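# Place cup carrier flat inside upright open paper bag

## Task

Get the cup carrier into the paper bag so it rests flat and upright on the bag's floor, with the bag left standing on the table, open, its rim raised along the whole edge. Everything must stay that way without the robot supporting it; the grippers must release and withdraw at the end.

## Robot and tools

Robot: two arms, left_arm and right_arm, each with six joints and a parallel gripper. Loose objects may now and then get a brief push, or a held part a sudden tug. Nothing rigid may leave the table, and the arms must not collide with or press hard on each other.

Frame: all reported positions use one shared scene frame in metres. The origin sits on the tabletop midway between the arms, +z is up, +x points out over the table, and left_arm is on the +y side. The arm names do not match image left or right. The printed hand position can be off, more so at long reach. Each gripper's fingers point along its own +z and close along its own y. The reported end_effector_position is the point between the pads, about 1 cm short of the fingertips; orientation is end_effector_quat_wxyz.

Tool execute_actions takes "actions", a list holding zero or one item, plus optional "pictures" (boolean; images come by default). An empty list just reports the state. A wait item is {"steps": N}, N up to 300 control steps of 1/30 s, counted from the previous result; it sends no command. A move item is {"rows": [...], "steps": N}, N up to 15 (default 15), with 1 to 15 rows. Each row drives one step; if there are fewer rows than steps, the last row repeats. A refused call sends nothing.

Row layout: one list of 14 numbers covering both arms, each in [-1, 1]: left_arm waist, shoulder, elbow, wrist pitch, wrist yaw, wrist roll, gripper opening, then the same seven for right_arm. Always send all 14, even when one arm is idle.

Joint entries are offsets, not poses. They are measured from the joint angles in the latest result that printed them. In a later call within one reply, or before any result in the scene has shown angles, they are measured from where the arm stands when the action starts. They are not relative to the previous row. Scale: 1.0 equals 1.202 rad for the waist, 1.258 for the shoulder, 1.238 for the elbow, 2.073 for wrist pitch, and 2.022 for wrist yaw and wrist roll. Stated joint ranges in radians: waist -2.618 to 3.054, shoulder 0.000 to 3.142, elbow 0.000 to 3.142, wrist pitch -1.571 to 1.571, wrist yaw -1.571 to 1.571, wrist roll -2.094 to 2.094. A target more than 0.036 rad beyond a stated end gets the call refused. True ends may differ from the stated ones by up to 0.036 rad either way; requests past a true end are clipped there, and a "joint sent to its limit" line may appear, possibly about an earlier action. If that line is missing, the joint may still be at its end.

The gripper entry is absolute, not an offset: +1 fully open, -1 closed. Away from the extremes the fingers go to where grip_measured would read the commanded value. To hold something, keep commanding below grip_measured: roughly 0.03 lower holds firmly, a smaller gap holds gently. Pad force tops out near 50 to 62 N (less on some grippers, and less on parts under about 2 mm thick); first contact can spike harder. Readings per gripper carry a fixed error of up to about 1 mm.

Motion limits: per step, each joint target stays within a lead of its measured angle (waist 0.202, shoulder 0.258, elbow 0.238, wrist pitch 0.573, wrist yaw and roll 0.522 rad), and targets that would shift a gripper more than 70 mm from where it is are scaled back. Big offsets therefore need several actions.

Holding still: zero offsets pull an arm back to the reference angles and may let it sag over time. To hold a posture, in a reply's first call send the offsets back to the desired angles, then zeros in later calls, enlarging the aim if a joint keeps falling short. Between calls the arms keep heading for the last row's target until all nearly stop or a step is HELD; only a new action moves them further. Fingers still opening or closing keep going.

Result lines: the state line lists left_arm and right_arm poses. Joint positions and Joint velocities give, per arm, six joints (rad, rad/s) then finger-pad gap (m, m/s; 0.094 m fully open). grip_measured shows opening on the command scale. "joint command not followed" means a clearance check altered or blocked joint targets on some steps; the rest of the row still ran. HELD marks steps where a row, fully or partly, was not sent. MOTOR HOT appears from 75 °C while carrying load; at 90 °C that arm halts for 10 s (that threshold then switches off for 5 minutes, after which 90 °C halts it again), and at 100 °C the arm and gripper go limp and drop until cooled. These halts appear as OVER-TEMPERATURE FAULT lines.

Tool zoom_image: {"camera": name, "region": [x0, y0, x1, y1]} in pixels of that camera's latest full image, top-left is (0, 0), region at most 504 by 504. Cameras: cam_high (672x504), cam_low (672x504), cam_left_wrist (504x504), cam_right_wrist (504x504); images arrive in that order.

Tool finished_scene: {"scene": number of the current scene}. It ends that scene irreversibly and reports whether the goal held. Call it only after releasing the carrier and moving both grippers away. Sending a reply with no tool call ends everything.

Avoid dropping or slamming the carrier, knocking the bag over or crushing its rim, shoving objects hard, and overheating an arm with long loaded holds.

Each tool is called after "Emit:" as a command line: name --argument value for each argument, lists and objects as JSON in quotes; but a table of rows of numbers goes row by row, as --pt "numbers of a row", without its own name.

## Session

Emit:
execute_actions --actions '[]'

Scene clock: 0.00 s of 5400.00 s.
left_arm: end_effector_position=(+0.3524, -0.1655, +0.2848) grip_measured=+1.000 end_effector_quat_wxyz=(+0.282, -0.345, +0.750, -0.489) | right_arm: end_effector_position=(+0.5531, -0.2521, +0.1150) grip_measured=+1.000 end_effector_quat_wxyz=(+0.526, -0.006, +0.782, +0.334)
Joint positions: left_arm=[-1.046  1.694  1.439 -0.141 -0.344 -1.619  0.094] | right_arm=[-0.398  2.058  1.05   0.692 -0.766  0.335  0.094]
Joint velocities: left_arm=[ 0.012 -0.002  0.002  0.066 -0.037  0.037  0.   ] | right_arm=[ 0.027  0.007  0.007 -0.066 -0.051 -0.007  0.   ]

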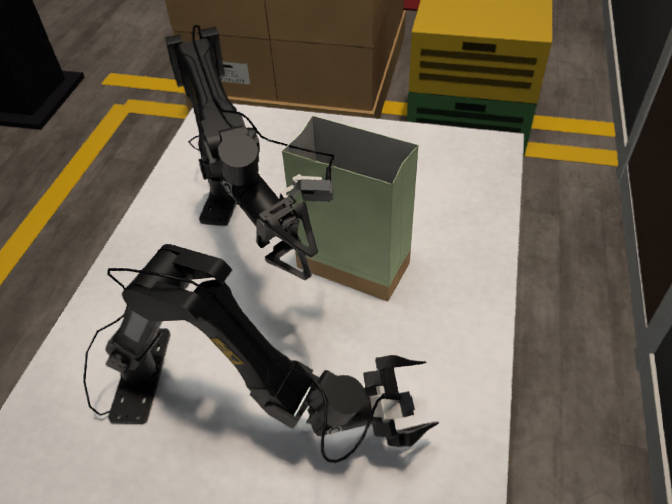

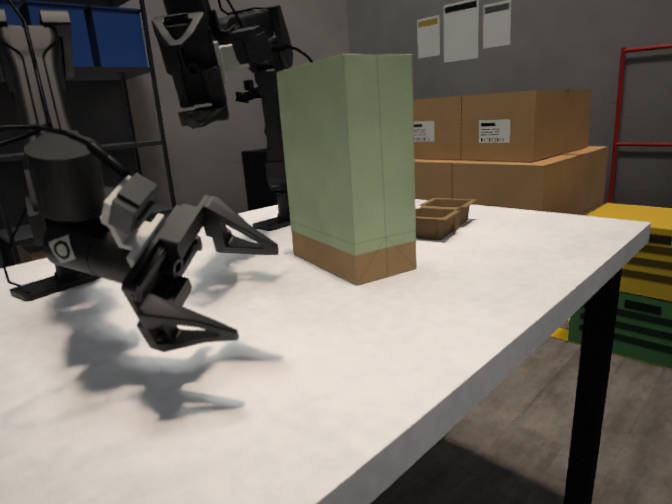

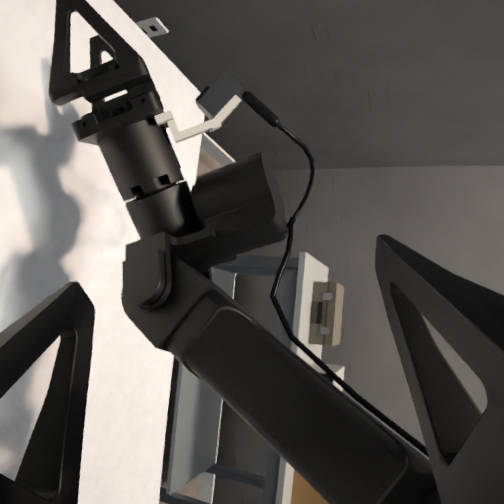

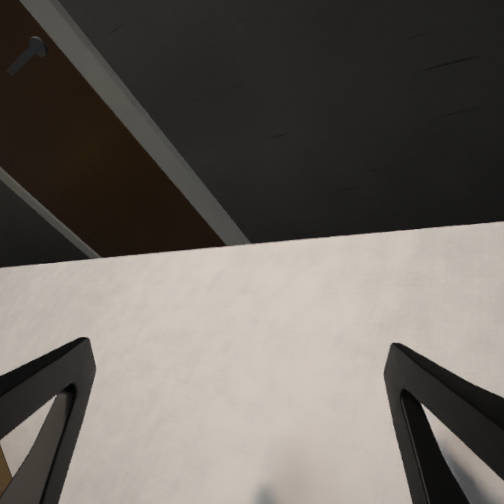

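Emit:
execute_actions --actions '[{"rows":[[0,-0.4,0.5,-0.3,0.17,0.8,1,-0.5,-0.6,0.2,-0.3,0.38,-0.16,1]]}]' --pictures false

Emit:
execute_actions --actions '[{"steps":15}]'

Scene clock: 14.00 s of 5400.00 s.
left_arm: end_effector_position=(+0.2491, -0.0868, +0.4918) grip_measured=+1.000 end_effector_quat_wxyz=(+0.376, -0.048, +0.760, -0.528) | right_arm: end_effector_position=(+0.5036, -0.5047, +0.2625) grip_measured=+1.000 end_effector_quat_wxyz=(+0.628, +0.180, +0.756, -0.027)
Joint positions: left_arm=[-1.045  1.338  1.765 -0.588 -0.096 -1.03   0.094] | right_arm=[-0.741  1.705  1.203  0.283 -0.279  0.13   0.094]
Joint velocities: left_arm=[-0.002 -0.628  0.886 -0.491  0.315  1.311  0.   ] | right_arm=[-0.823 -0.818  0.085 -0.388  0.623 -0.271  0.   ]
Steps of this call (steps 1 to 90: nothing new was sent; then 10.50 s passed at rest; steps 91 to 105: all 15 steps of this action). Readings (joint positions):
91: left_arm=[-1.045 1.687 1.452 -0.182 -0.320 -1.583] | right_arm=[-0.403 2.049 1.058 0.657 -0.741 0.317]
92: left_arm=[-1.045 1.675 1.468 -0.248 -0.288 -1.537] | right_arm=[-0.413 2.036 1.069 0.603 -0.706 0.296]
94: left_arm=[-1.045 1.633 1.504 -0.351 -0.234 -1.452] | right_arm=[-0.452 1.997 1.099 0.519 -0.634 0.259]
98: left_arm=[-1.045 1.526 1.592 -0.473 -0.165 -1.297] | right_arm=[-0.550 1.900 1.155 0.407 -0.484 0.201]
105: the state above

Scene clock: 14.50 s of 5400.00 s.
left_arm: end_effector_position=(+0.1623, +0.0172, +0.6336) grip_measured=+1.000 end_effector_quat_wxyz=(+0.659, +0.271, +0.582, -0.392) | right_arm: end_effector_position=(+0.3302, -0.5785, +0.4634) grip_measured=+1.000 end_effector_quat_wxyz=(+0.698, +0.262, +0.606, -0.278)
Joint positions: left_arm=[-1.045  1.165  2.058 -0.717 -0.012 -0.099  0.094] | right_arm=[-0.995  1.295  1.291  0.133 -0.028  0.033  0.094]
Joint velocities: left_arm=[ 0.012  0.168 -0.007 -0.242 -0.037  0.608  0.   ] | right_arm=[ 0.017 -0.129  0.076  0.007  0.198 -0.022  0.   ]
Steps of this call (steps 1 to 15: the robot went on to your last target). Readings (joint positions):
1: left_arm=[-1.045 1.317 1.798 -0.603 -0.087 -0.984] | right_arm=[-0.770 1.675 1.206 0.270 -0.257 0.122]
2: left_arm=[-1.045 1.298 1.833 -0.618 -0.080 -0.934] | right_arm=[-0.800 1.646 1.209 0.257 -0.237 0.115]
4: left_arm=[-1.045 1.266 1.911 -0.646 -0.064 -0.813] | right_arm=[-0.859 1.585 1.212 0.233 -0.200 0.102]
8: left_arm=[-1.045 1.198 2.031 -0.686 -0.032 -0.439] | right_arm=[-0.950 1.450 1.223 0.180 -0.125 0.076]
15: the state above

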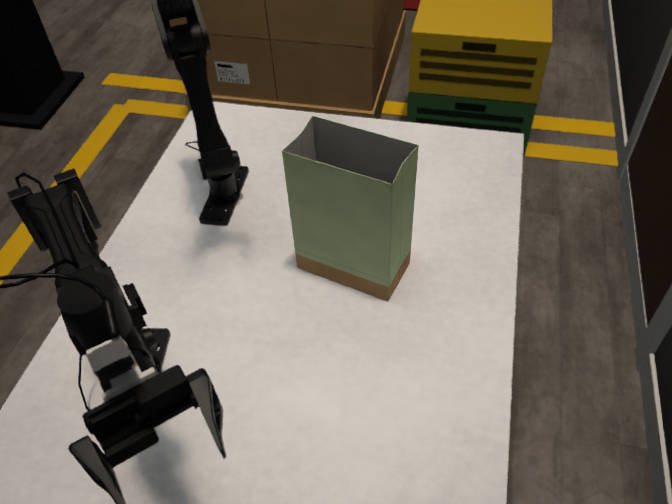

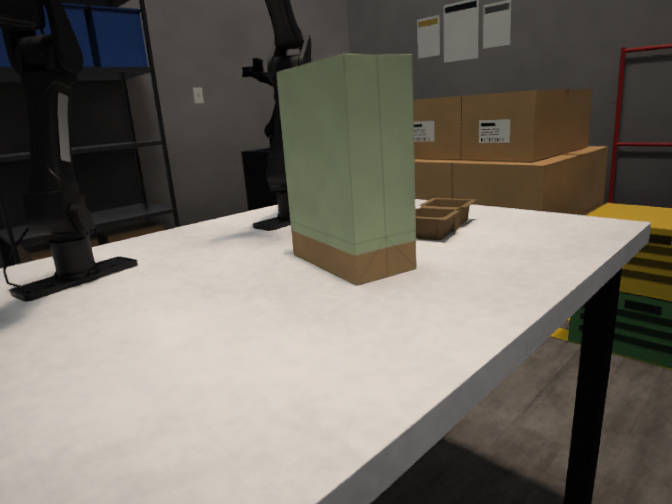

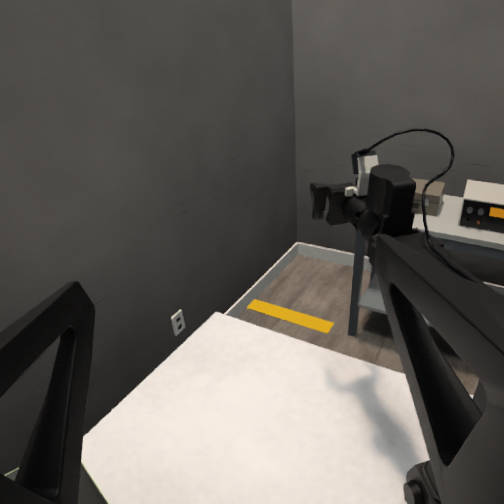

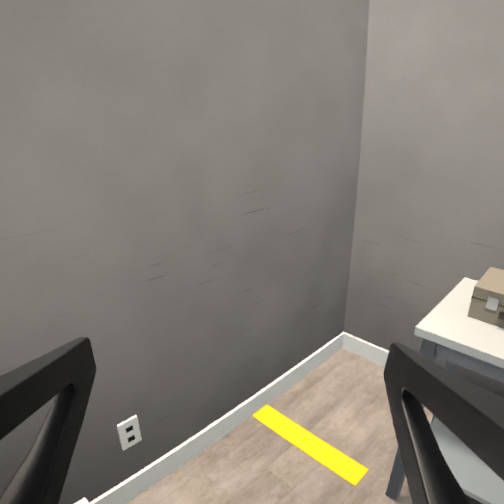

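Emit:
execute_actions --actions '[{"rows":[[1,0.1,0.12,-0.38,0,0.05,1,0,0,0,0,0,0,1]]}]' --pictures false

Emit:
execute_actions --actions '[{"steps":15}]' --pictures false

Emit:
execute_actions --actions '[{"rows":[[0.1,0.15,0,0,0,0,1,0,0,0,0,0,0,1]]}]'

Scene clock: 22.60 s of 5400.00 s.
left_arm: end_effector_position=(+0.2823, +0.2496, +0.4581) grip_measured=+1.000 end_effector_quat_wxyz=(+0.466, -0.019, +0.884, +0.011) | right_arm: end_effector_position=(+0.3294, -0.5801, +0.4604) grip_measured=+1.000 end_effector_quat_wxyz=(+0.692, +0.265, +0.610, -0.282)
Joint positions: left_arm=[-0.027  1.309  2.171 -1.463 -0.009 -0.005  0.094] | right_arm=[-0.995  1.296  1.292  0.12  -0.019  0.024  0.094]
Joint velocities: left_arm=[ 2.142 -0.002  0.022 -0.256 -0.022 -0.081  0.   ] | right_arm=[-0.002  0.002 -0.007 -0.051 -0.022  0.037  0.   ]
From where the robot then was, a joint's target lay farther than a number of 1.0 reaches, so one or more steps of this call were cut to that.
Steps of this call (steps 1 to 30: the robot went on to your last target; steps 31 to 90: nothing new was sent; then 4.60 s passed at rest; steps 91 to 105: all 15 steps of this action). Readings (joint positions):
91: left_arm=[-1.011 1.205 2.086 -0.815 0.008 -0.008] | right_arm=[-0.995 1.296 1.292 0.090 -0.008 0.021]
92: left_arm=[-0.950 1.221 2.124 -0.899 0.008 -0.007] | right_arm=[-0.995 1.296 1.292 0.095 -0.010 0.022]
94: left_arm=[-0.835 1.243 2.159 -1.045 0.003 -0.007] | right_arm=[-0.995 1.296 1.292 0.106 -0.013 0.023]
98: left_arm=[-0.554 1.283 2.171 -1.308 -0.000 -0.006] | right_arm=[-0.995 1.296 1.292 0.116 -0.017 0.024]
105: the state above

Scene clock: 23.10 s of 5400.00 s.
left_arm: end_effector_position=(+0.2703, +0.2977, +0.4516) grip_measured=+1.000 end_effector_quat_wxyz=(+0.448, -0.100, +0.887, +0.055) | right_arm: end_effector_position=(+0.3295, -0.5800, +0.4606) grip_measured=+1.000 end_effector_quat_wxyz=(+0.692, +0.264, +0.610, -0.282)
Joint positions: left_arm=[ 0.149  1.308  2.171 -1.497 -0.021 -0.005  0.094] | right_arm=[-0.995  1.296  1.292  0.121 -0.019  0.024  0.094]
Joint velocities: left_arm=[ 0.002  0.017 -0.017 -0.037 -0.037 -0.007  0.   ] | right_arm=[ 0.012 -0.002 -0.002  0.022  0.007 -0.081  0.   ]
Steps of this call (steps 1 to 15: the robot went on to your last target). Readings (joint positions):
1: left_arm=[0.045 1.309 2.171 -1.469 -0.012 -0.005] | right_arm=[-0.995 1.296 1.292 0.121 -0.019 0.024]
2: left_arm=[0.100 1.309 2.171 -1.475 -0.019 -0.005] | right_arm=[-0.995 1.296 1.292 0.121 -0.019 0.024]
4: left_arm=[0.144 1.308 2.171 -1.483 -0.025 -0.005] | right_arm=[-0.995 1.296 1.292 0.121 -0.019 0.024]
8: left_arm=[0.149 1.308 2.171 -1.493 -0.023 -0.005] | right_arm=[-0.995 1.296 1.292 0.121 -0.019 0.024]
15: the state above

Scene clock: 23.60 s of 5400.00 s.
left_arm: end_effector_position=(+0.3244, +0.3472, +0.3879) grip_measured=+1.000 end_effector_quat_wxyz=(+0.342, -0.156, +0.924, +0.064) | right_arm: end_effector_position=(+0.3295, -0.5800, +0.4606) grip_measured=+1.000 end_effector_quat_wxyz=(+0.692, +0.264, +0.610, -0.282)
Joint positions: left_arm=[ 0.263  1.524  2.161 -1.497 -0.019 -0.004  0.094] | right_arm=[-0.995  1.296  1.292  0.121 -0.019  0.024  0.094]
Joint velocities: left_arm=[ 0.007 -0.203  0.007 -0.037 -0.022 -0.022  0.   ] | right_arm=[ 0.002 -0.007 -0.007 -0.037  0.007 -0.007  0.   ]
Steps of this call (steps 1 to 15: all 15 steps of this action). Readings (joint positions):
1: left_arm=[0.167 1.320 2.174 -1.500 -0.012 -0.004] | right_arm=[-0.995 1.296 1.292 0.121 -0.019 0.024]
2: left_arm=[0.200 1.338 2.181 -1.501 -0.012 -0.004] | right_arm=[-0.995 1.296 1.292 0.121 -0.019 0.024]
4: left_arm=[0.246 1.400 2.182 -1.499 -0.017 -0.004] | right_arm=[-0.995 1.296 1.292 0.121 -0.019 0.024]
8: left_arm=[0.263 1.522 2.172 -1.496 -0.019 -0.004] | right_arm=[-0.995 1.296 1.292 0.121 -0.019 0.024]
15: the state above

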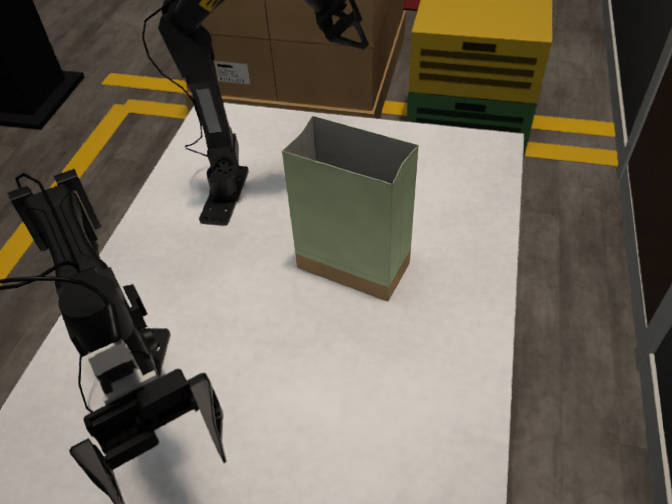

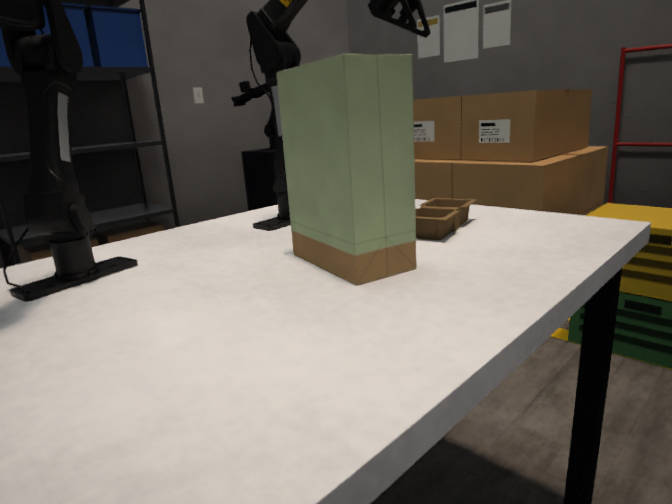

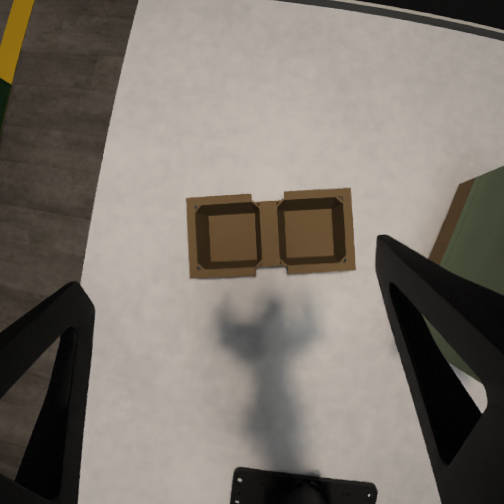

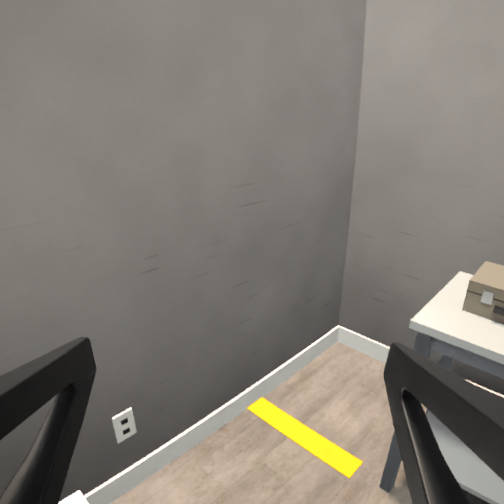

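Emit:
execute_actions --actions '[{"rows":[[-0.04,0.265,-0.4,0.066,0.01,0.03,1,0,0,0,0,0,0,1]]}]' --pictures false

Emit:
execute_actions --actions '[{"steps":20}]'

Scene clock: 36.53 s of 5400.00 s.
left_arm: end_effector_position=(+0.3488, +0.3398, +0.1278) grip_measured=+1.000 end_effector_quat_wxyz=(-0.006, -0.124, +0.992, +0.006) | right_arm: end_effector_position=(+0.3295, -0.5800, +0.4606) grip_measured=+1.000 end_effector_quat_wxyz=(+0.692, +0.264, +0.610, -0.282)
Joint positions: left_arm=[ 0.224  1.888  1.675 -1.367 -0.013  0.036  0.094] | right_arm=[-0.995  1.296  1.292  0.121 -0.019  0.024  0.094]
Joint velocities: left_arm=[-0.061  0.696 -0.794 -0.051 -0.007  0.11   0.   ] | right_arm=[ 0.022  0.002  0.012 -0.007 -0.022  0.007  0.   ]
Steps of this call (steps 1 to 30: the robot went on to your last target; steps 31 to 90: nothing new was sent; then 9.43 s passed at rest; steps 91 to 105: all 15 steps of this action). Readings (joint positions):
91: left_arm=[0.262 1.514 2.151 -1.490 -0.019 -0.002] | right_arm=[-0.995 1.296 1.292 0.121 -0.019 0.024]
92: left_arm=[0.258 1.520 2.136 -1.478 -0.019 0.001] | right_arm=[-0.995 1.296 1.292 0.121 -0.019 0.024]
94: left_arm=[0.250 1.555 2.096 -1.460 -0.019 0.006] | right_arm=[-0.995 1.296 1.292 0.121 -0.019 0.024]
98: left_arm=[0.240 1.678 1.986 -1.422 -0.019 0.015] | right_arm=[-0.995 1.296 1.292 0.121 -0.019 0.024]
105: the state above

Scene clock: 37.20 s of 5400.00 s.
left_arm: end_effector_position=(+0.3415, +0.3357, +0.1255) grip_measured=+1.000 end_effector_quat_wxyz=(-0.013, -0.117, +0.993, +0.002) | right_arm: end_effector_position=(+0.3295, -0.5800, +0.4606) grip_measured=+1.000 end_effector_quat_wxyz=(+0.692, +0.264, +0.610, -0.282)
Joint positions: left_arm=[ 0.221  1.87   1.641 -1.367 -0.009  0.046  0.094] | right_arm=[-0.995  1.296  1.292  0.121 -0.019  0.024  0.094]
Joint velocities: left_arm=[-0.012  0.002  0.012 -0.022 -0.095 -0.022  0.   ] | right_arm=[ 0.007  0.002  0.002  0.066  0.007 -0.051  0.   ]
Steps of this call (steps 1 to 20: the robot went on to your last target). Readings (joint positions):
1: left_arm=[0.222 1.908 1.655 -1.368 -0.012 0.038] | right_arm=[-0.995 1.296 1.292 0.121 -0.019 0.024]
2: left_arm=[0.221 1.919 1.644 -1.368 -0.012 0.040] | right_arm=[-0.995 1.296 1.292 0.121 -0.019 0.024]
4: left_arm=[0.221 1.918 1.641 -1.368 -0.011 0.042] | right_arm=[-0.995 1.296 1.292 0.121 -0.019 0.024]
8: left_arm=[0.221 1.880 1.641 -1.367 -0.010 0.045] | right_arm=[-0.995 1.296 1.292 0.121 -0.019 0.024]
20: the state above

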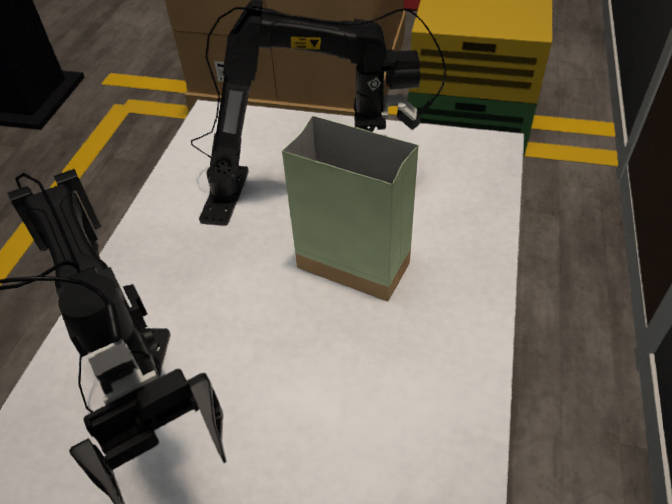

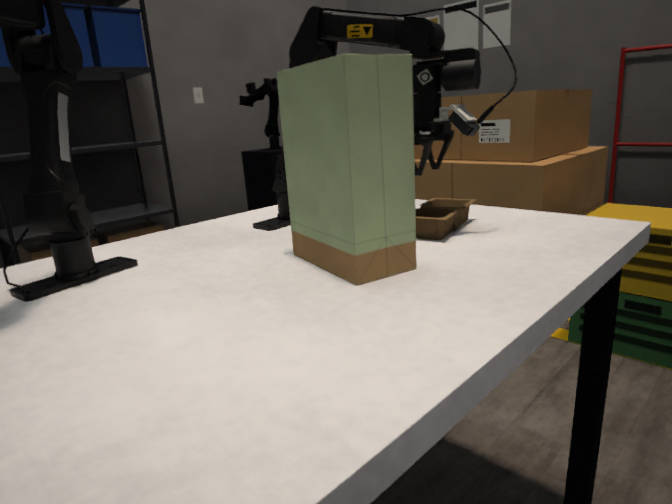

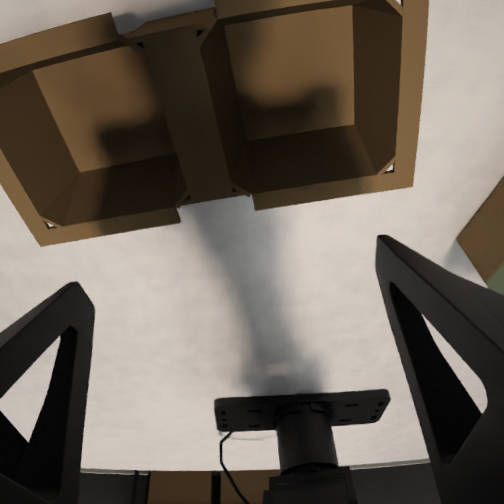

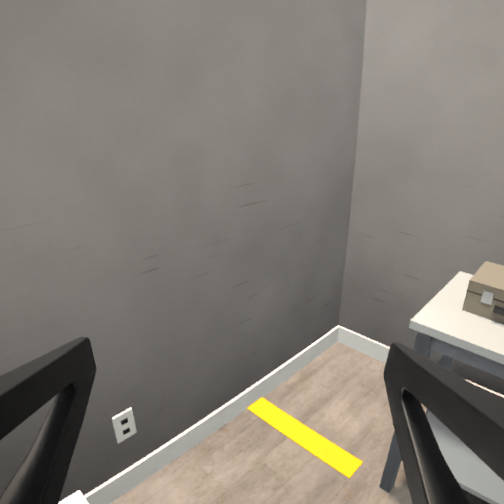

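Emit:
execute_actions --actions '[{"rows":[[0.03,0.02,-0.01,0.03,0,0.015,0.6,0,0,0,0,0,0,1],[0.03,0.03,-0.015,0.04,0,0.015,0.6,0,0,0,0,0,0,1],[0.03,0.04,-0.02,0.05,0,0.015,0.6,0,0,0,0,0,0,1],[0.03,0.05,-0.025,0.06,0,0.015,0.6,0,0,0,0,0,0,1],[0.03,0.06,-0.03,0.07,0,0.015,0.6,0,0,0,0,0,0,1],[0.03,0.07,-0.035,0.08,0,0.015,0.6,0,0,0,0,0,0,1],[0.03,0.078,-0.04,0.088,0,0.015,0.6,0,0,0,0,0,0,1]]}]' --pictures false

Emit:
execute_actions --actions '[{"steps":15}]'

Scene clock: 52.90 s of 5400.00 s.
left_arm: end_effector_position=(+0.3617, +0.3544, +0.0746) grip_measured=+0.602 end_effector_quat_wxyz=(-0.015, -0.124, +0.992, +0.002) | right_arm: end_effector_position=(+0.3295, -0.5800, +0.4606) grip_measured=+1.000 end_effector_quat_wxyz=(+0.692, +0.264, +0.610, -0.282)
Joint positions: left_arm=[ 0.255  1.985  1.596 -1.21  -0.009  0.065  0.075] | right_arm=[-0.995  1.296  1.292  0.121 -0.019  0.024  0.094]
Joint velocities: left_arm=[ 0.002 -0.007  0.007  0.139  0.007  0.051  0.001] | right_arm=[-0.027 -0.017 -0.017 -0.022  0.037  0.051  0.   ]
Steps of this call (steps 1 to 15: the robot went on to your last target; steps 16 to 90: nothing new was sent; then 12.20 s passed at rest; steps 91 to 105: all 15 steps of this action). Readings (joint positions):
91: left_arm=[0.223 1.871 1.641 -1.363 -0.008 0.049] | right_arm=[-0.995 1.296 1.292 0.121 -0.019 0.024]
92: left_arm=[0.228 1.875 1.641 -1.354 -0.008 0.053] | right_arm=[-0.995 1.296 1.292 0.121 -0.019 0.024]
94: left_arm=[0.243 1.892 1.641 -1.326 -0.008 0.058] | right_arm=[-0.995 1.296 1.292 0.121 -0.019 0.024]
98: left_arm=[0.255 1.947 1.619 -1.252 -0.009 0.062] | right_arm=[-0.995 1.296 1.292 0.121 -0.019 0.024]
105: the state above

Scene clock: 53.40 s of 5400.00 s.
left_arm: end_effector_position=(+0.3643, +0.3553, +0.0745) grip_measured=+0.602 end_effector_quat_wxyz=(-0.009, -0.124, +0.992, +0.003) | right_arm: end_effector_position=(+0.3295, -0.5800, +0.4606) grip_measured=+1.000 end_effector_quat_wxyz=(+0.692, +0.264, +0.610, -0.282)
Joint positions: left_arm=[ 0.255  1.985  1.596 -1.199 -0.009  0.066  0.075] | right_arm=[-0.995  1.296  1.292  0.121 -0.019  0.024  0.094]
Joint velocities: left_arm=[-0.002  0.007  0.007 -0.051 -0.007 -0.007 -0.   ] | right_arm=[-0.017  0.002  0.002 -0.037 -0.037  0.037  0.   ]
Steps of this call (steps 1 to 15: the robot went on to your last target). Readings (joint positions):
1: left_arm=[0.255 1.985 1.596 -1.207 -0.009 0.065] | right_arm=[-0.995 1.296 1.292 0.121 -0.019 0.024]
2: left_arm=[0.255 1.985 1.596 -1.205 -0.009 0.066] | right_arm=[-0.995 1.296 1.292 0.121 -0.019 0.024]
4: left_arm=[0.255 1.985 1.596 -1.203 -0.009 0.066] | right_arm=[-0.995 1.296 1.292 0.121 -0.019 0.024]
8: left_arm=[0.255 1.985 1.596 -1.200 -0.009 0.066] | right_arm=[-0.995 1.296 1.292 0.121 -0.019 0.024]
15: the state above

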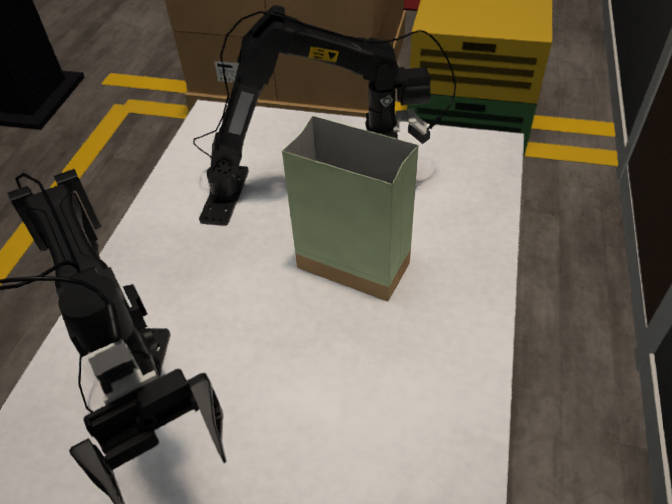

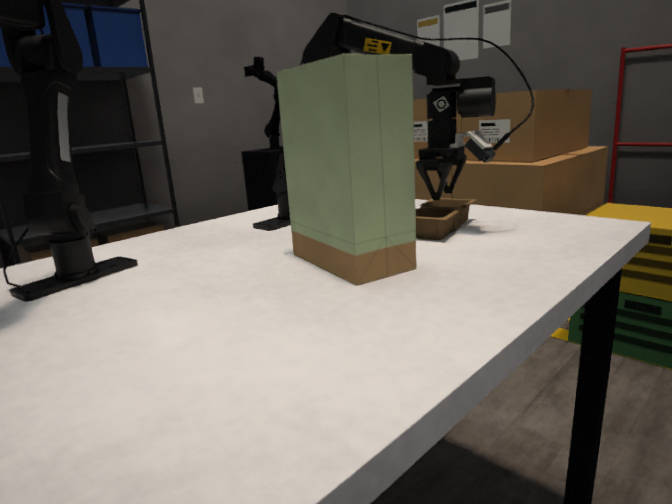

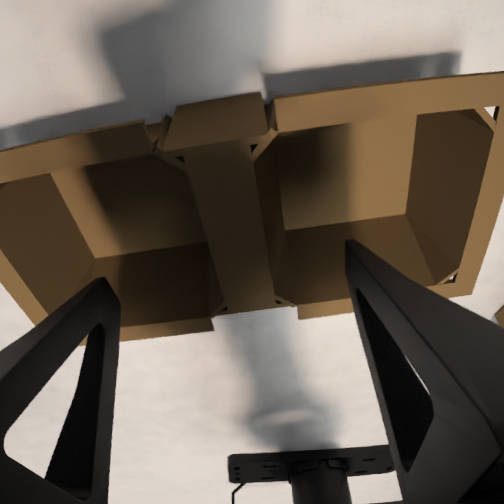

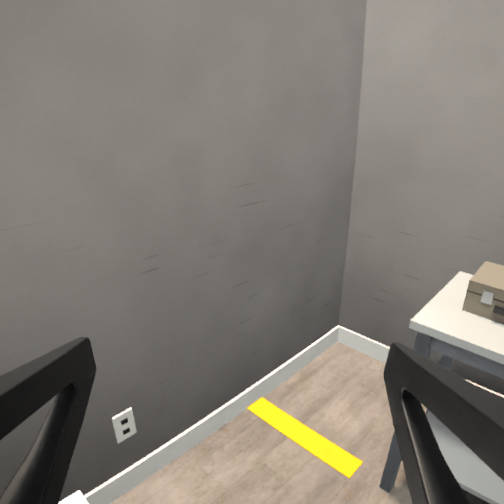

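Emit:
execute_actions --actions '[{"rows":[[-0.008,0.02,0,0.02,0,0,0.3,0,0,0,0,0,0,1],[-0.008,0.02,0,0.02,0,0,0.3,0,0,0,0,0,0,1],[-0.008,0.02,-0.01,0.03,0,0,0.3,0,0,0,0,0,0,1],[-0.008,0.025,-0.02,0.04,0,0,0.3,0,0,0,0,0,0,1],[-0.008,0.03,-0.03,0.055,0,0,0.3,0,0,0,0,0,0,1],[-0.008,0.035,-0.04,0.065,0,0,0.3,0,0,0,0,0,0,1],[-0.008,0.04,-0.048,0.076,0,0,0.3,0,0,0,0,0,0,1]]}]' --pictures false

Emit:
execute_actions --actions '[{"steps":15}]'

Scene clock: 65.17 s of 5400.00 s.
left_arm: end_effector_position=(+0.3771, +0.3595, +0.0409) grip_measured=+0.302 end_effector_quat_wxyz=(+0.001, -0.124, +0.992, +0.005) | right_arm: end_effector_position=(+0.3295, -0.5800, +0.4606) grip_measured=+1.000 end_effector_quat_wxyz=(+0.692, +0.264, +0.610, -0.282)
Joint positions: left_arm=[ 0.255  2.043  1.545 -1.069 -0.009  0.066  0.061] | right_arm=[-0.995  1.296  1.292  0.121 -0.019  0.024  0.094]
Joint velocities: left_arm=[-0.012  0.007 -0.022  0.066  0.007 -0.037 -0.   ] | right_arm=[ 0.012 -0.007  0.002 -0.11  -0.022  0.007  0.   ]
Steps of this call (steps 1 to 15: the robot went on to your last target; steps 16 to 90: nothing new was sent; then 8.27 s passed at rest; steps 91 to 105: all 15 steps of this action). Readings (joint positions):
91: left_arm=[0.255 1.987 1.596 -1.196 -0.009 0.066] | right_arm=[-0.995 1.296 1.292 0.121 -0.019 0.024]
92: left_arm=[0.255 1.989 1.596 -1.191 -0.009 0.066] | right_arm=[-0.995 1.296 1.292 0.121 -0.019 0.024]
94: left_arm=[0.255 1.999 1.596 -1.177 -0.009 0.066] | right_arm=[-0.995 1.296 1.292 0.121 -0.019 0.024]
98: left_arm=[0.255 2.019 1.566 -1.109 -0.009 0.066] | right_arm=[-0.995 1.296 1.292 0.121 -0.019 0.024]
105: the state above

Scene clock: 65.67 s of 5400.00 s.
left_arm: end_effector_position=(+0.3802, +0.3605, +0.0409) grip_measured=+0.302 end_effector_quat_wxyz=(+0.008, -0.124, +0.992, +0.006) | right_arm: end_effector_position=(+0.3295, -0.5800, +0.4606) grip_measured=+1.000 end_effector_quat_wxyz=(+0.692, +0.264, +0.610, -0.282)
Joint positions: left_arm=[ 0.255  2.043  1.545 -1.056 -0.009  0.066  0.061] | right_arm=[-0.995  1.296  1.292  0.121 -0.019  0.024  0.094]
Joint velocities: left_arm=[-0.032  0.012  0.007  0.022 -0.095  0.022 -0.002] | right_arm=[ 0.012 -0.012  0.007 -0.051  0.037 -0.066  0.   ]
Steps of this call (steps 1 to 15: the robot went on to your last target). Readings (joint positions):
1: left_arm=[0.255 2.043 1.545 -1.066 -0.009 0.066] | right_arm=[-0.995 1.296 1.292 0.121 -0.019 0.024]
2: left_arm=[0.255 2.043 1.545 -1.063 -0.009 0.066] | right_arm=[-0.995 1.296 1.292 0.121 -0.019 0.024]
4: left_arm=[0.255 2.043 1.545 -1.060 -0.009 0.066] | right_arm=[-0.995 1.296 1.292 0.121 -0.019 0.024]
8: left_arm=[0.255 2.043 1.545 -1.057 -0.009 0.066] | right_arm=[-0.995 1.296 1.292 0.121 -0.019 0.024]
15: the state above

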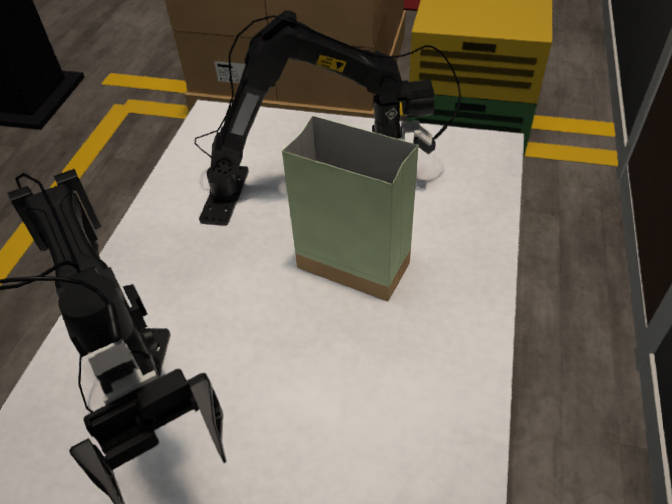

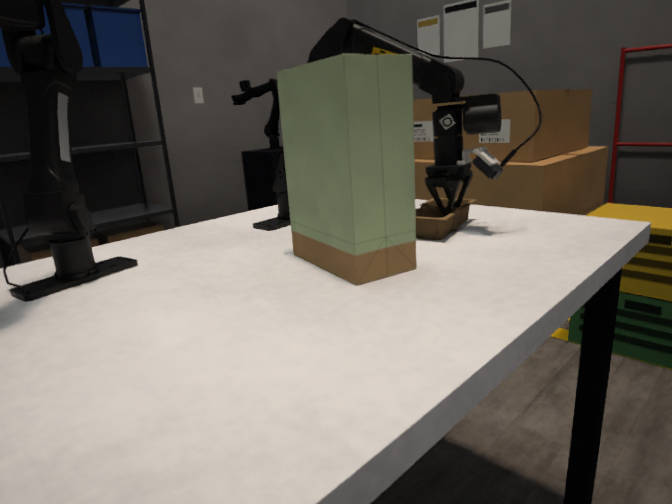

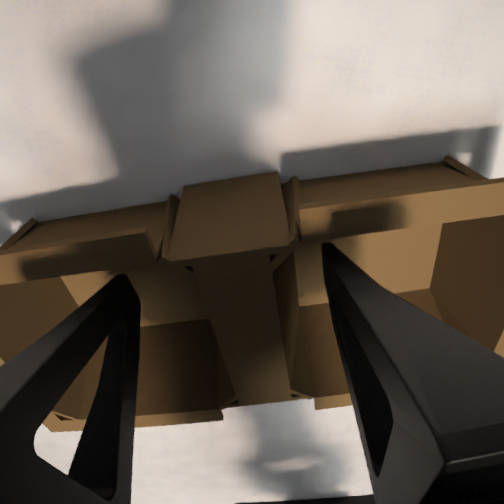

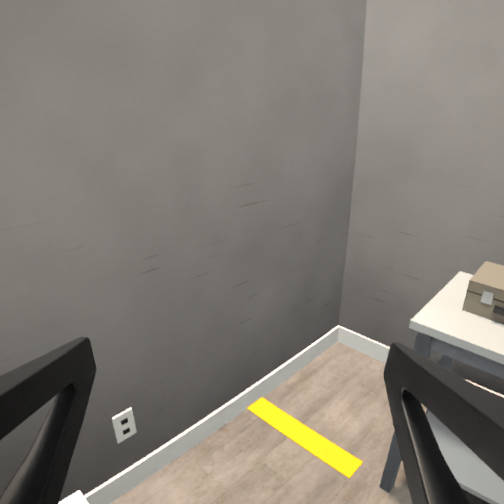

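Emit:
execute_actions --actions '[{"rows":[[-0.012,-0.012,-0.04,0,0,0,0.3,0,0,0,0,0,0,1],[-0.012,-0.012,-0.04,0,0,0,0.3,0,0,0,0,0,0,1],[-0.012,-0.012,-0.04,0,0,0,0.2,0,0,0,0,0,0,1],[-0.012,-0.012,-0.04,0,0,0,0.1,0,0,0,0,0,0,1]]}]' --pictures false

Emit:
execute_actions --actions '[{"rows":[[0,0,0,0,0,0,-0.1,0,0,0,0,0,0,1],[0,0,0,0,0,0,-0.2,0,0,0,0,0,0,1],[0,0,0,0,0,0,-0.25,0,0,0,0,0,0,1],[0,0,0,0,0,0,-0.3,0,0,0,0,0,0,1],[0,0,0,0,0,0,-0.35,0,0,0,0,0,0,1],[0,0,0,0,0,0,-0.4,0,0,0,0,0,0,1],[0,0,0,0,0,0,-0.44,0,0,0,0,0,0,1],[0,0,0,0,0,0,-0.47,0,0,0,0,0,0,1]]}]'

Scene clock: 77.63 s of 5400.00 s.
left_arm: end_effector_position=(+0.3697, +0.3539, +0.0322) grip_measured=+0.102 end_effector_quat_wxyz=(-0.011, -0.120, +0.993, +0.002) | right_arm: end_effector_position=(+0.3295, -0.5800, +0.4606) grip_measured=+1.000 end_effector_quat_wxyz=(+0.692, +0.264, +0.610, -0.282)
Joint positions: left_arm=[ 0.247  2.042  1.507 -1.056 -0.009  0.066  0.052] | right_arm=[-0.995  1.296  1.292  0.121 -0.019  0.024  0.094]
Joint velocities: left_arm=[ 0.007 -0.002 -0.002  0.022  0.007  0.007  0.001] | right_arm=[ 0.007  0.017  0.002 -0.022  0.022 -0.051  0.   ]
Steps of this call (steps 1 to 15: the robot went on to your last target; steps 16 to 90: nothing new was sent; then 8.47 s passed at rest; steps 91 to 105: all 15 steps of this action). Readings (joint positions):
91: left_arm=[0.254 2.043 1.541 -1.053 -0.009 0.066] | right_arm=[-0.995 1.296 1.292 0.121 -0.019 0.024]
92: left_arm=[0.253 2.042 1.534 -1.052 -0.009 0.066] | right_arm=[-0.995 1.296 1.292 0.121 -0.019 0.024]
94: left_arm=[0.250 2.042 1.518 -1.052 -0.009 0.066] | right_arm=[-0.995 1.296 1.292 0.121 -0.019 0.024]
98: left_arm=[0.247 2.042 1.507 -1.056 -0.009 0.066] | right_arm=[-0.995 1.296 1.292 0.121 -0.019 0.024]
105: the state above

Scene clock: 78.13 s of 5400.00 s.
left_arm: end_effector_position=(+0.3697, +0.3539, +0.0322) grip_measured=-0.445 end_effector_quat_wxyz=(-0.011, -0.120, +0.993, +0.002) | right_arm: end_effector_position=(+0.3295, -0.5800, +0.4606) grip_measured=+1.000 end_effector_quat_wxyz=(+0.692, +0.264, +0.610, -0.282)
Joint positions: left_arm=[ 0.247  2.042  1.507 -1.056 -0.009  0.066  0.026] | right_arm=[-0.995  1.296  1.292  0.121 -0.019  0.024  0.094]
Joint velocities: left_arm=[-0.002 -0.007 -0.007 -0.007  0.037  0.007 -0.001] | right_arm=[-0.017 -0.002 -0.012 -0.007  0.037  0.022  0.   ]
Steps of this call (steps 1 to 15: all 15 steps of this action). Readings (joint positions):
1: left_arm=[0.247 2.042 1.507 -1.056 -0.009 0.066] | right_arm=[-0.995 1.296 1.292 0.121 -0.019 0.024]
2: left_arm=[0.247 2.042 1.507 -1.056 -0.009 0.066] | right_arm=[-0.995 1.296 1.292 0.121 -0.019 0.024]
4: left_arm=[0.247 2.042 1.507 -1.056 -0.009 0.066] | right_arm=[-0.995 1.296 1.292 0.121 -0.019 0.024]
8: left_arm=[0.247 2.042 1.507 -1.056 -0.009 0.066] | right_arm=[-0.995 1.296 1.292 0.121 -0.019 0.024]
15: the state above

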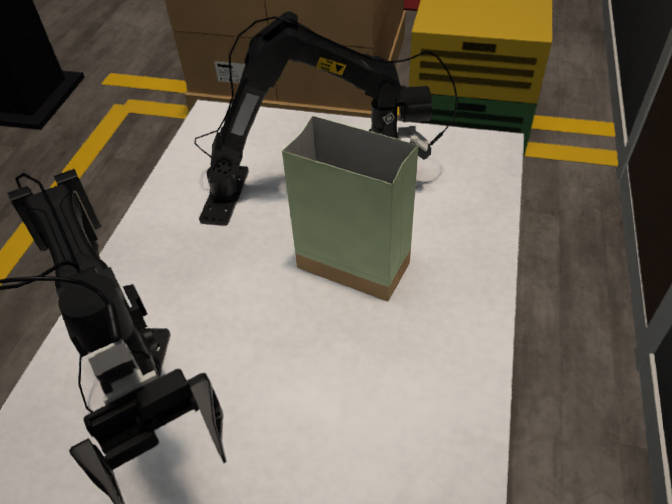

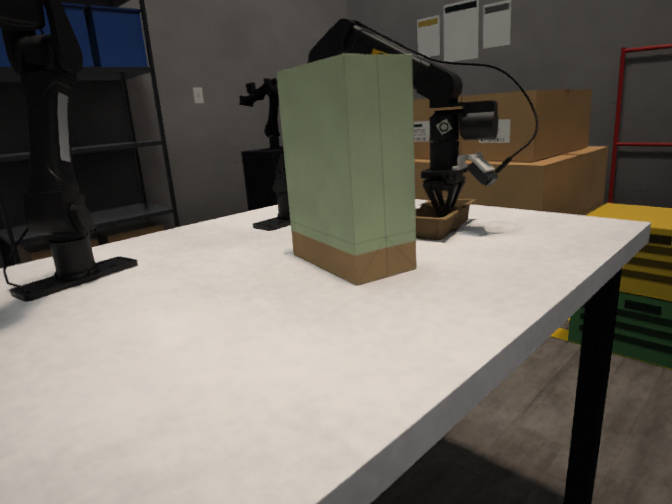

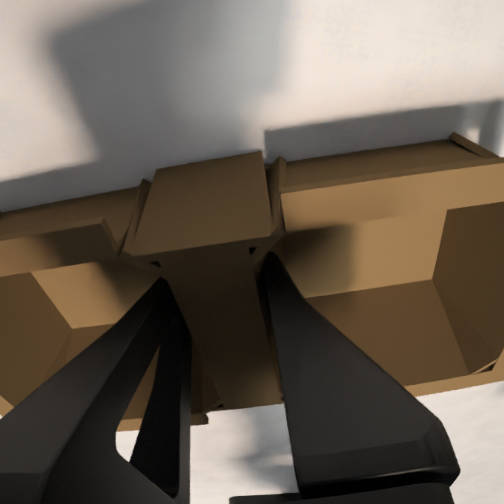

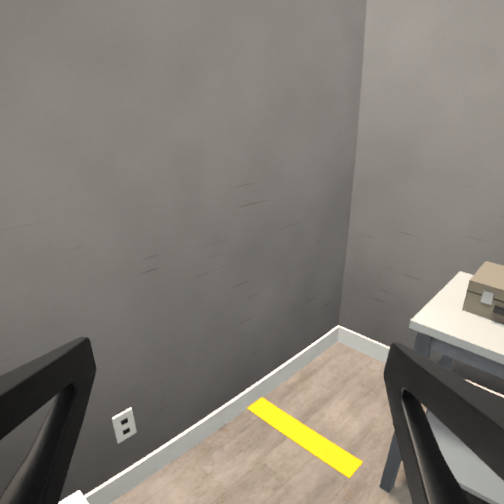

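Emit:
execute_actions --actions '[{"rows":[[0,-0.03,0.03,-0.02,0,0,-0.5,0,0,0,0,0,0,1],[0,-0.05,0.06,-0.04,0,0,-0.5,0,0,0,0,0,0,1],[0,-0.07,0.1,-0.06,0,0,-0.5,0,0,0,0,0,0,1],[0,-0.09,0.15,-0.08,0,0,-0.5,0,0,0,0,0,0,1],[0,-0.11,0.2,-0.1,0,0,-0.5,0,0,0,0,0,0,1],[0,-0.13,0.25,-0.12,0,0,-0.5,0,0,0,0,0,0,1],[0,-0.15,0.3,-0.14,0,0,-0.5,0,0,0,0,0,0,1],[0,-0.17,0.35,-0.16,0,0.05,-0.5,0,0,0,0,0,0,1],[0,-0.19,0.4,-0.17,0,0.1,-0.5,0,0,0,0,0,0,1],[0,-0.21,0.45,-0.18,0,0.15,-0.5,0,0,0,0,0,0,1],[0,-0.23,0.5,-0.19,0,0.2,-0.5,0,0,0,0,0,0,1],[0,-0.26,0.56,-0.2,0,0.3,-0.5,0,0,0,0,0,0,1],[0,-0.29,0.63,-0.21,0,0.4,-0.5,0,0,0,0,0,0,1],[0,-0.32,0.7,-0.22,0,0.5,-0.5,0,0,0,0,0,0,1],[0,-0.35,0.8,-0.224,0,0.74,-0.5,0,0,0,0,0,0,1]]}]' --pictures false

Emit:
execute_actions --actions '[{"steps":25}]' --pictures false

Emit:
execute_actions --actions '[{"rows":[[-0.05,0,0,0,0,0,-0.5,0,0,0,0,0,0,1],[-0.1,0,0,0,0,0,-0.5,0,0,0,0,0,0,1],[-0.15,0,0,0,0,0,-0.5,0,0,0,0,0,0,1],[-0.2,0,0,0,0,0,-0.5,0,0,0,0,0,0,1],[-0.25,0,0,0,0,0,-0.5,0,0,0,0,0,0,1],[-0.3,0,0,0,0,0,-0.5,0,0,0,0,0,0,1],[-0.35,0,0,0,0,0,-0.5,0,0,0,0,0,0,1],[-0.4,0,0,0,0,0,-0.5,0,0,0,0,0,0,1],[-0.45,0,0,0,0,0,-0.5,0,0,0,0,0,0,1],[-0.5,0,0,0,0,0,-0.5,0,0,0,0,0,0,1],[-0.55,0,0,0,0,0,-0.5,0,0,0,0,0,0,1],[-0.58,0,0,0,0,0,-0.5,0,0,0,0,0,0,1]]}]' --pictures false

Emit:
execute_actions --actions '[{"steps":10}]'

Scene clock: 100.23 s of 5400.00 s.
left_arm: end_effector_position=(+0.4011, +0.3638, +0.2364) grip_measured=-0.445 end_effector_quat_wxyz=(+0.180, +0.013, +0.981, +0.064) | right_arm: end_effector_position=(+0.3295, -0.5800, +0.4606) grip_measured=+1.000 end_effector_quat_wxyz=(+0.692, +0.264, +0.610, -0.282)
Joint positions: left_arm=[ 0.247  1.803  1.933 -1.316 -0.009  0.334  0.026] | right_arm=[-0.995  1.296  1.292  0.121 -0.019  0.024  0.094]
Joint velocities: left_arm=[-0.007 -0.794  0.833 -0.418  0.007  1.326 -0.002] | right_arm=[-0.007 -0.022  0.017 -0.037 -0.022 -0.007  0.   ]
Steps of this call (steps 1 to 15: the robot went on to your last target; steps 16 to 90: nothing new was sent; then 18.60 s passed at rest; steps 91 to 105: all 15 steps of this action). Readings (joint positions):
91: left_arm=[0.247 2.041 1.507 -1.058 -0.009 0.066] | right_arm=[-0.995 1.296 1.292 0.121 -0.019 0.024]
92: left_arm=[0.247 2.038 1.512 -1.071 -0.009 0.066] | right_arm=[-0.995 1.296 1.292 0.121 -0.019 0.024]
94: left_arm=[0.247 2.029 1.551 -1.124 -0.009 0.066] | right_arm=[-0.995 1.296 1.292 0.121 -0.019 0.024]
98: left_arm=[0.247 1.973 1.693 -1.203 -0.009 0.073] | right_arm=[-0.995 1.296 1.292 0.121 -0.019 0.024]
105: the state above

Scene clock: 101.07 s of 5400.00 s.
left_arm: end_effector_position=(+0.3341, +0.3426, +0.4654) grip_measured=-0.445 end_effector_quat_wxyz=(+0.272, +0.513, +0.727, +0.366) | right_arm: end_effector_position=(+0.3295, -0.5800, +0.4606) grip_measured=+1.000 end_effector_quat_wxyz=(+0.692, +0.264, +0.610, -0.282)
Joint positions: left_arm=[ 0.247  1.605  2.494 -1.512 -0.009  1.541  0.026] | right_arm=[-0.995  1.296  1.292  0.121 -0.019  0.024  0.094]
Joint velocities: left_arm=[-0.007 -0.002 -0.002 -0.081  0.037  0.125  0.   ] | right_arm=[-0.022  0.002  0.002 -0.125 -0.007 -0.007  0.   ]
Steps of this call (steps 1 to 25: the robot went on to your last target). Readings (joint positions):
1: left_arm=[0.247 1.775 1.963 -1.331 -0.009 0.381] | right_arm=[-0.995 1.296 1.292 0.121 -0.019 0.024]
2: left_arm=[0.247 1.749 1.997 -1.349 -0.009 0.432] | right_arm=[-0.995 1.296 1.292 0.121 -0.019 0.024]
4: left_arm=[0.247 1.705 2.078 -1.383 -0.009 0.548] | right_arm=[-0.995 1.296 1.292 0.121 -0.019 0.024]
8: left_arm=[0.247 1.650 2.294 -1.440 -0.009 0.836] | right_arm=[-0.995 1.296 1.292 0.121 -0.019 0.024]
25: the state above

Scene clock: 101.57 s of 5400.00 s.
left_arm: end_effector_position=(+0.3272, +0.1102, +0.4640) grip_measured=-0.445 end_effector_quat_wxyz=(+0.381, +0.732, +0.507, +0.248) | right_arm: end_effector_position=(+0.3295, -0.5800, +0.4606) grip_measured=+1.000 end_effector_quat_wxyz=(+0.692, +0.264, +0.610, -0.282)
Joint positions: left_arm=[-0.448  1.609  2.494 -1.512 -0.001  1.542  0.026] | right_arm=[-0.995  1.296  1.292  0.121 -0.019  0.024  0.094]
Joint velocities: left_arm=[-0.159 -0.002 -0.017  0.022 -0.022 -0.066 -0.   ] | right_arm=[ 0.002  0.007 -0.027 -0.066  0.037  0.037  0.   ]
Steps of this call (steps 1 to 15: all 15 steps of this action). Readings (joint positions):
1: left_arm=[0.239 1.606 2.494 -1.512 -0.014 1.542] | right_arm=[-0.995 1.296 1.292 0.121 -0.019 0.024]
2: left_arm=[0.214 1.606 2.494 -1.512 -0.022 1.542] | right_arm=[-0.995 1.296 1.292 0.121 -0.019 0.024]
4: left_arm=[0.117 1.606 2.494 -1.512 -0.029 1.542] | right_arm=[-0.995 1.296 1.292 0.121 -0.019 0.024]
8: left_arm=[-0.131 1.609 2.494 -1.512 -0.023 1.542] | right_arm=[-0.995 1.296 1.292 0.121 -0.019 0.024]
15: the state above

Scene clock: 101.90 s of 5400.00 s.
left_arm: end_effector_position=(+0.3273, +0.1104, +0.4640) grip_measured=-0.445 end_effector_quat_wxyz=(+0.380, +0.732, +0.507, +0.250) | right_arm: end_effector_position=(+0.3295, -0.5800, +0.4606) grip_measured=+1.000 end_effector_quat_wxyz=(+0.692, +0.264, +0.610, -0.282)
Joint positions: left_arm=[-0.451  1.609  2.494 -1.512 -0.006  1.542  0.026] | right_arm=[-0.995  1.296  1.292  0.121 -0.019  0.024  0.094]
Joint velocities: left_arm=[-0.002 -0.002 -0.002  0.022  0.051 -0.007 -0.   ] | right_arm=[-0.012 -0.012  0.002 -0.022 -0.037 -0.022  0.   ]
Steps of this call (steps 1 to 10: the robot went on to your last target). Readings (joint positions):
1: left_arm=[-0.451 1.609 2.494 -1.512 -0.001 1.542] | right_arm=[-0.995 1.296 1.292 0.121 -0.019 0.024]
2: left_arm=[-0.451 1.609 2.494 -1.512 -0.002 1.542] | right_arm=[-0.995 1.296 1.292 0.121 -0.019 0.024]
4: left_arm=[-0.451 1.609 2.494 -1.512 -0.004 1.542] | right_arm=[-0.995 1.296 1.292 0.121 -0.019 0.024]
8: left_arm=[-0.451 1.609 2.494 -1.512 -0.006 1.542] | right_arm=[-0.995 1.296 1.292 0.121 -0.019 0.024]
10: the state above

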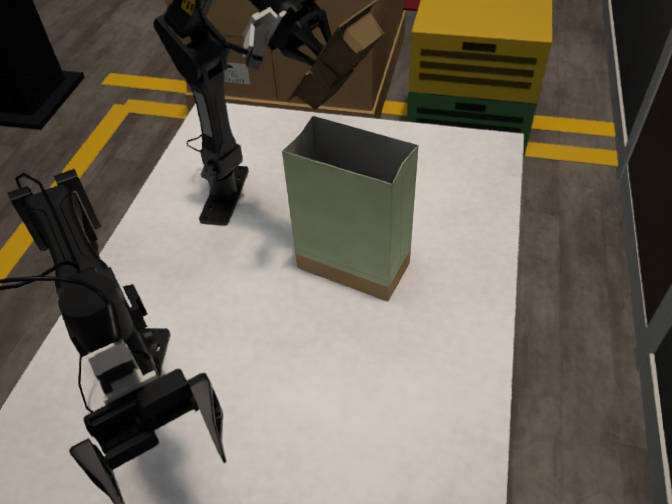

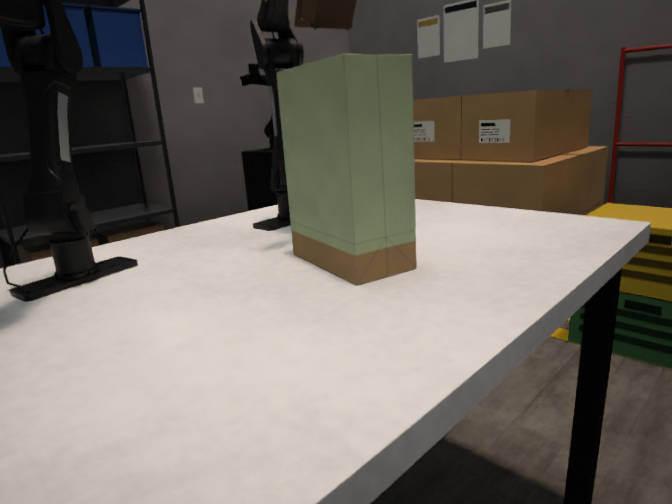

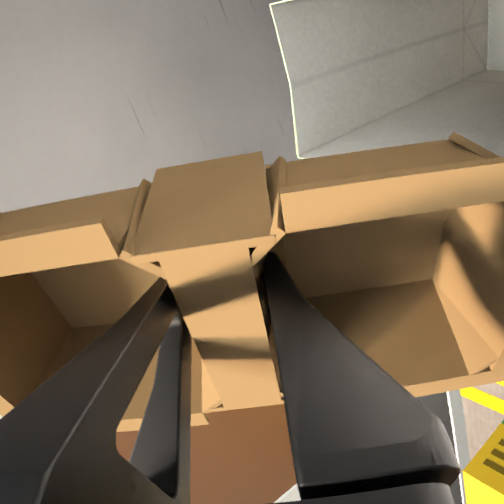

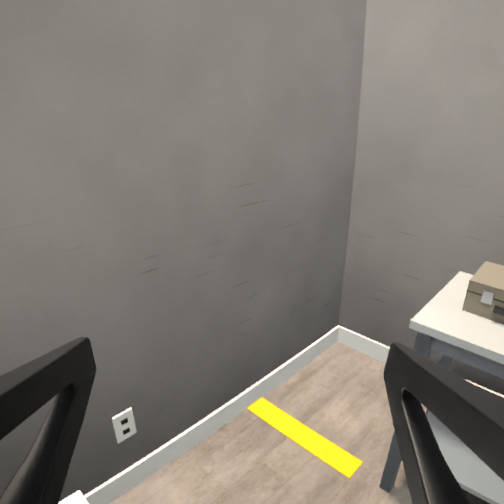

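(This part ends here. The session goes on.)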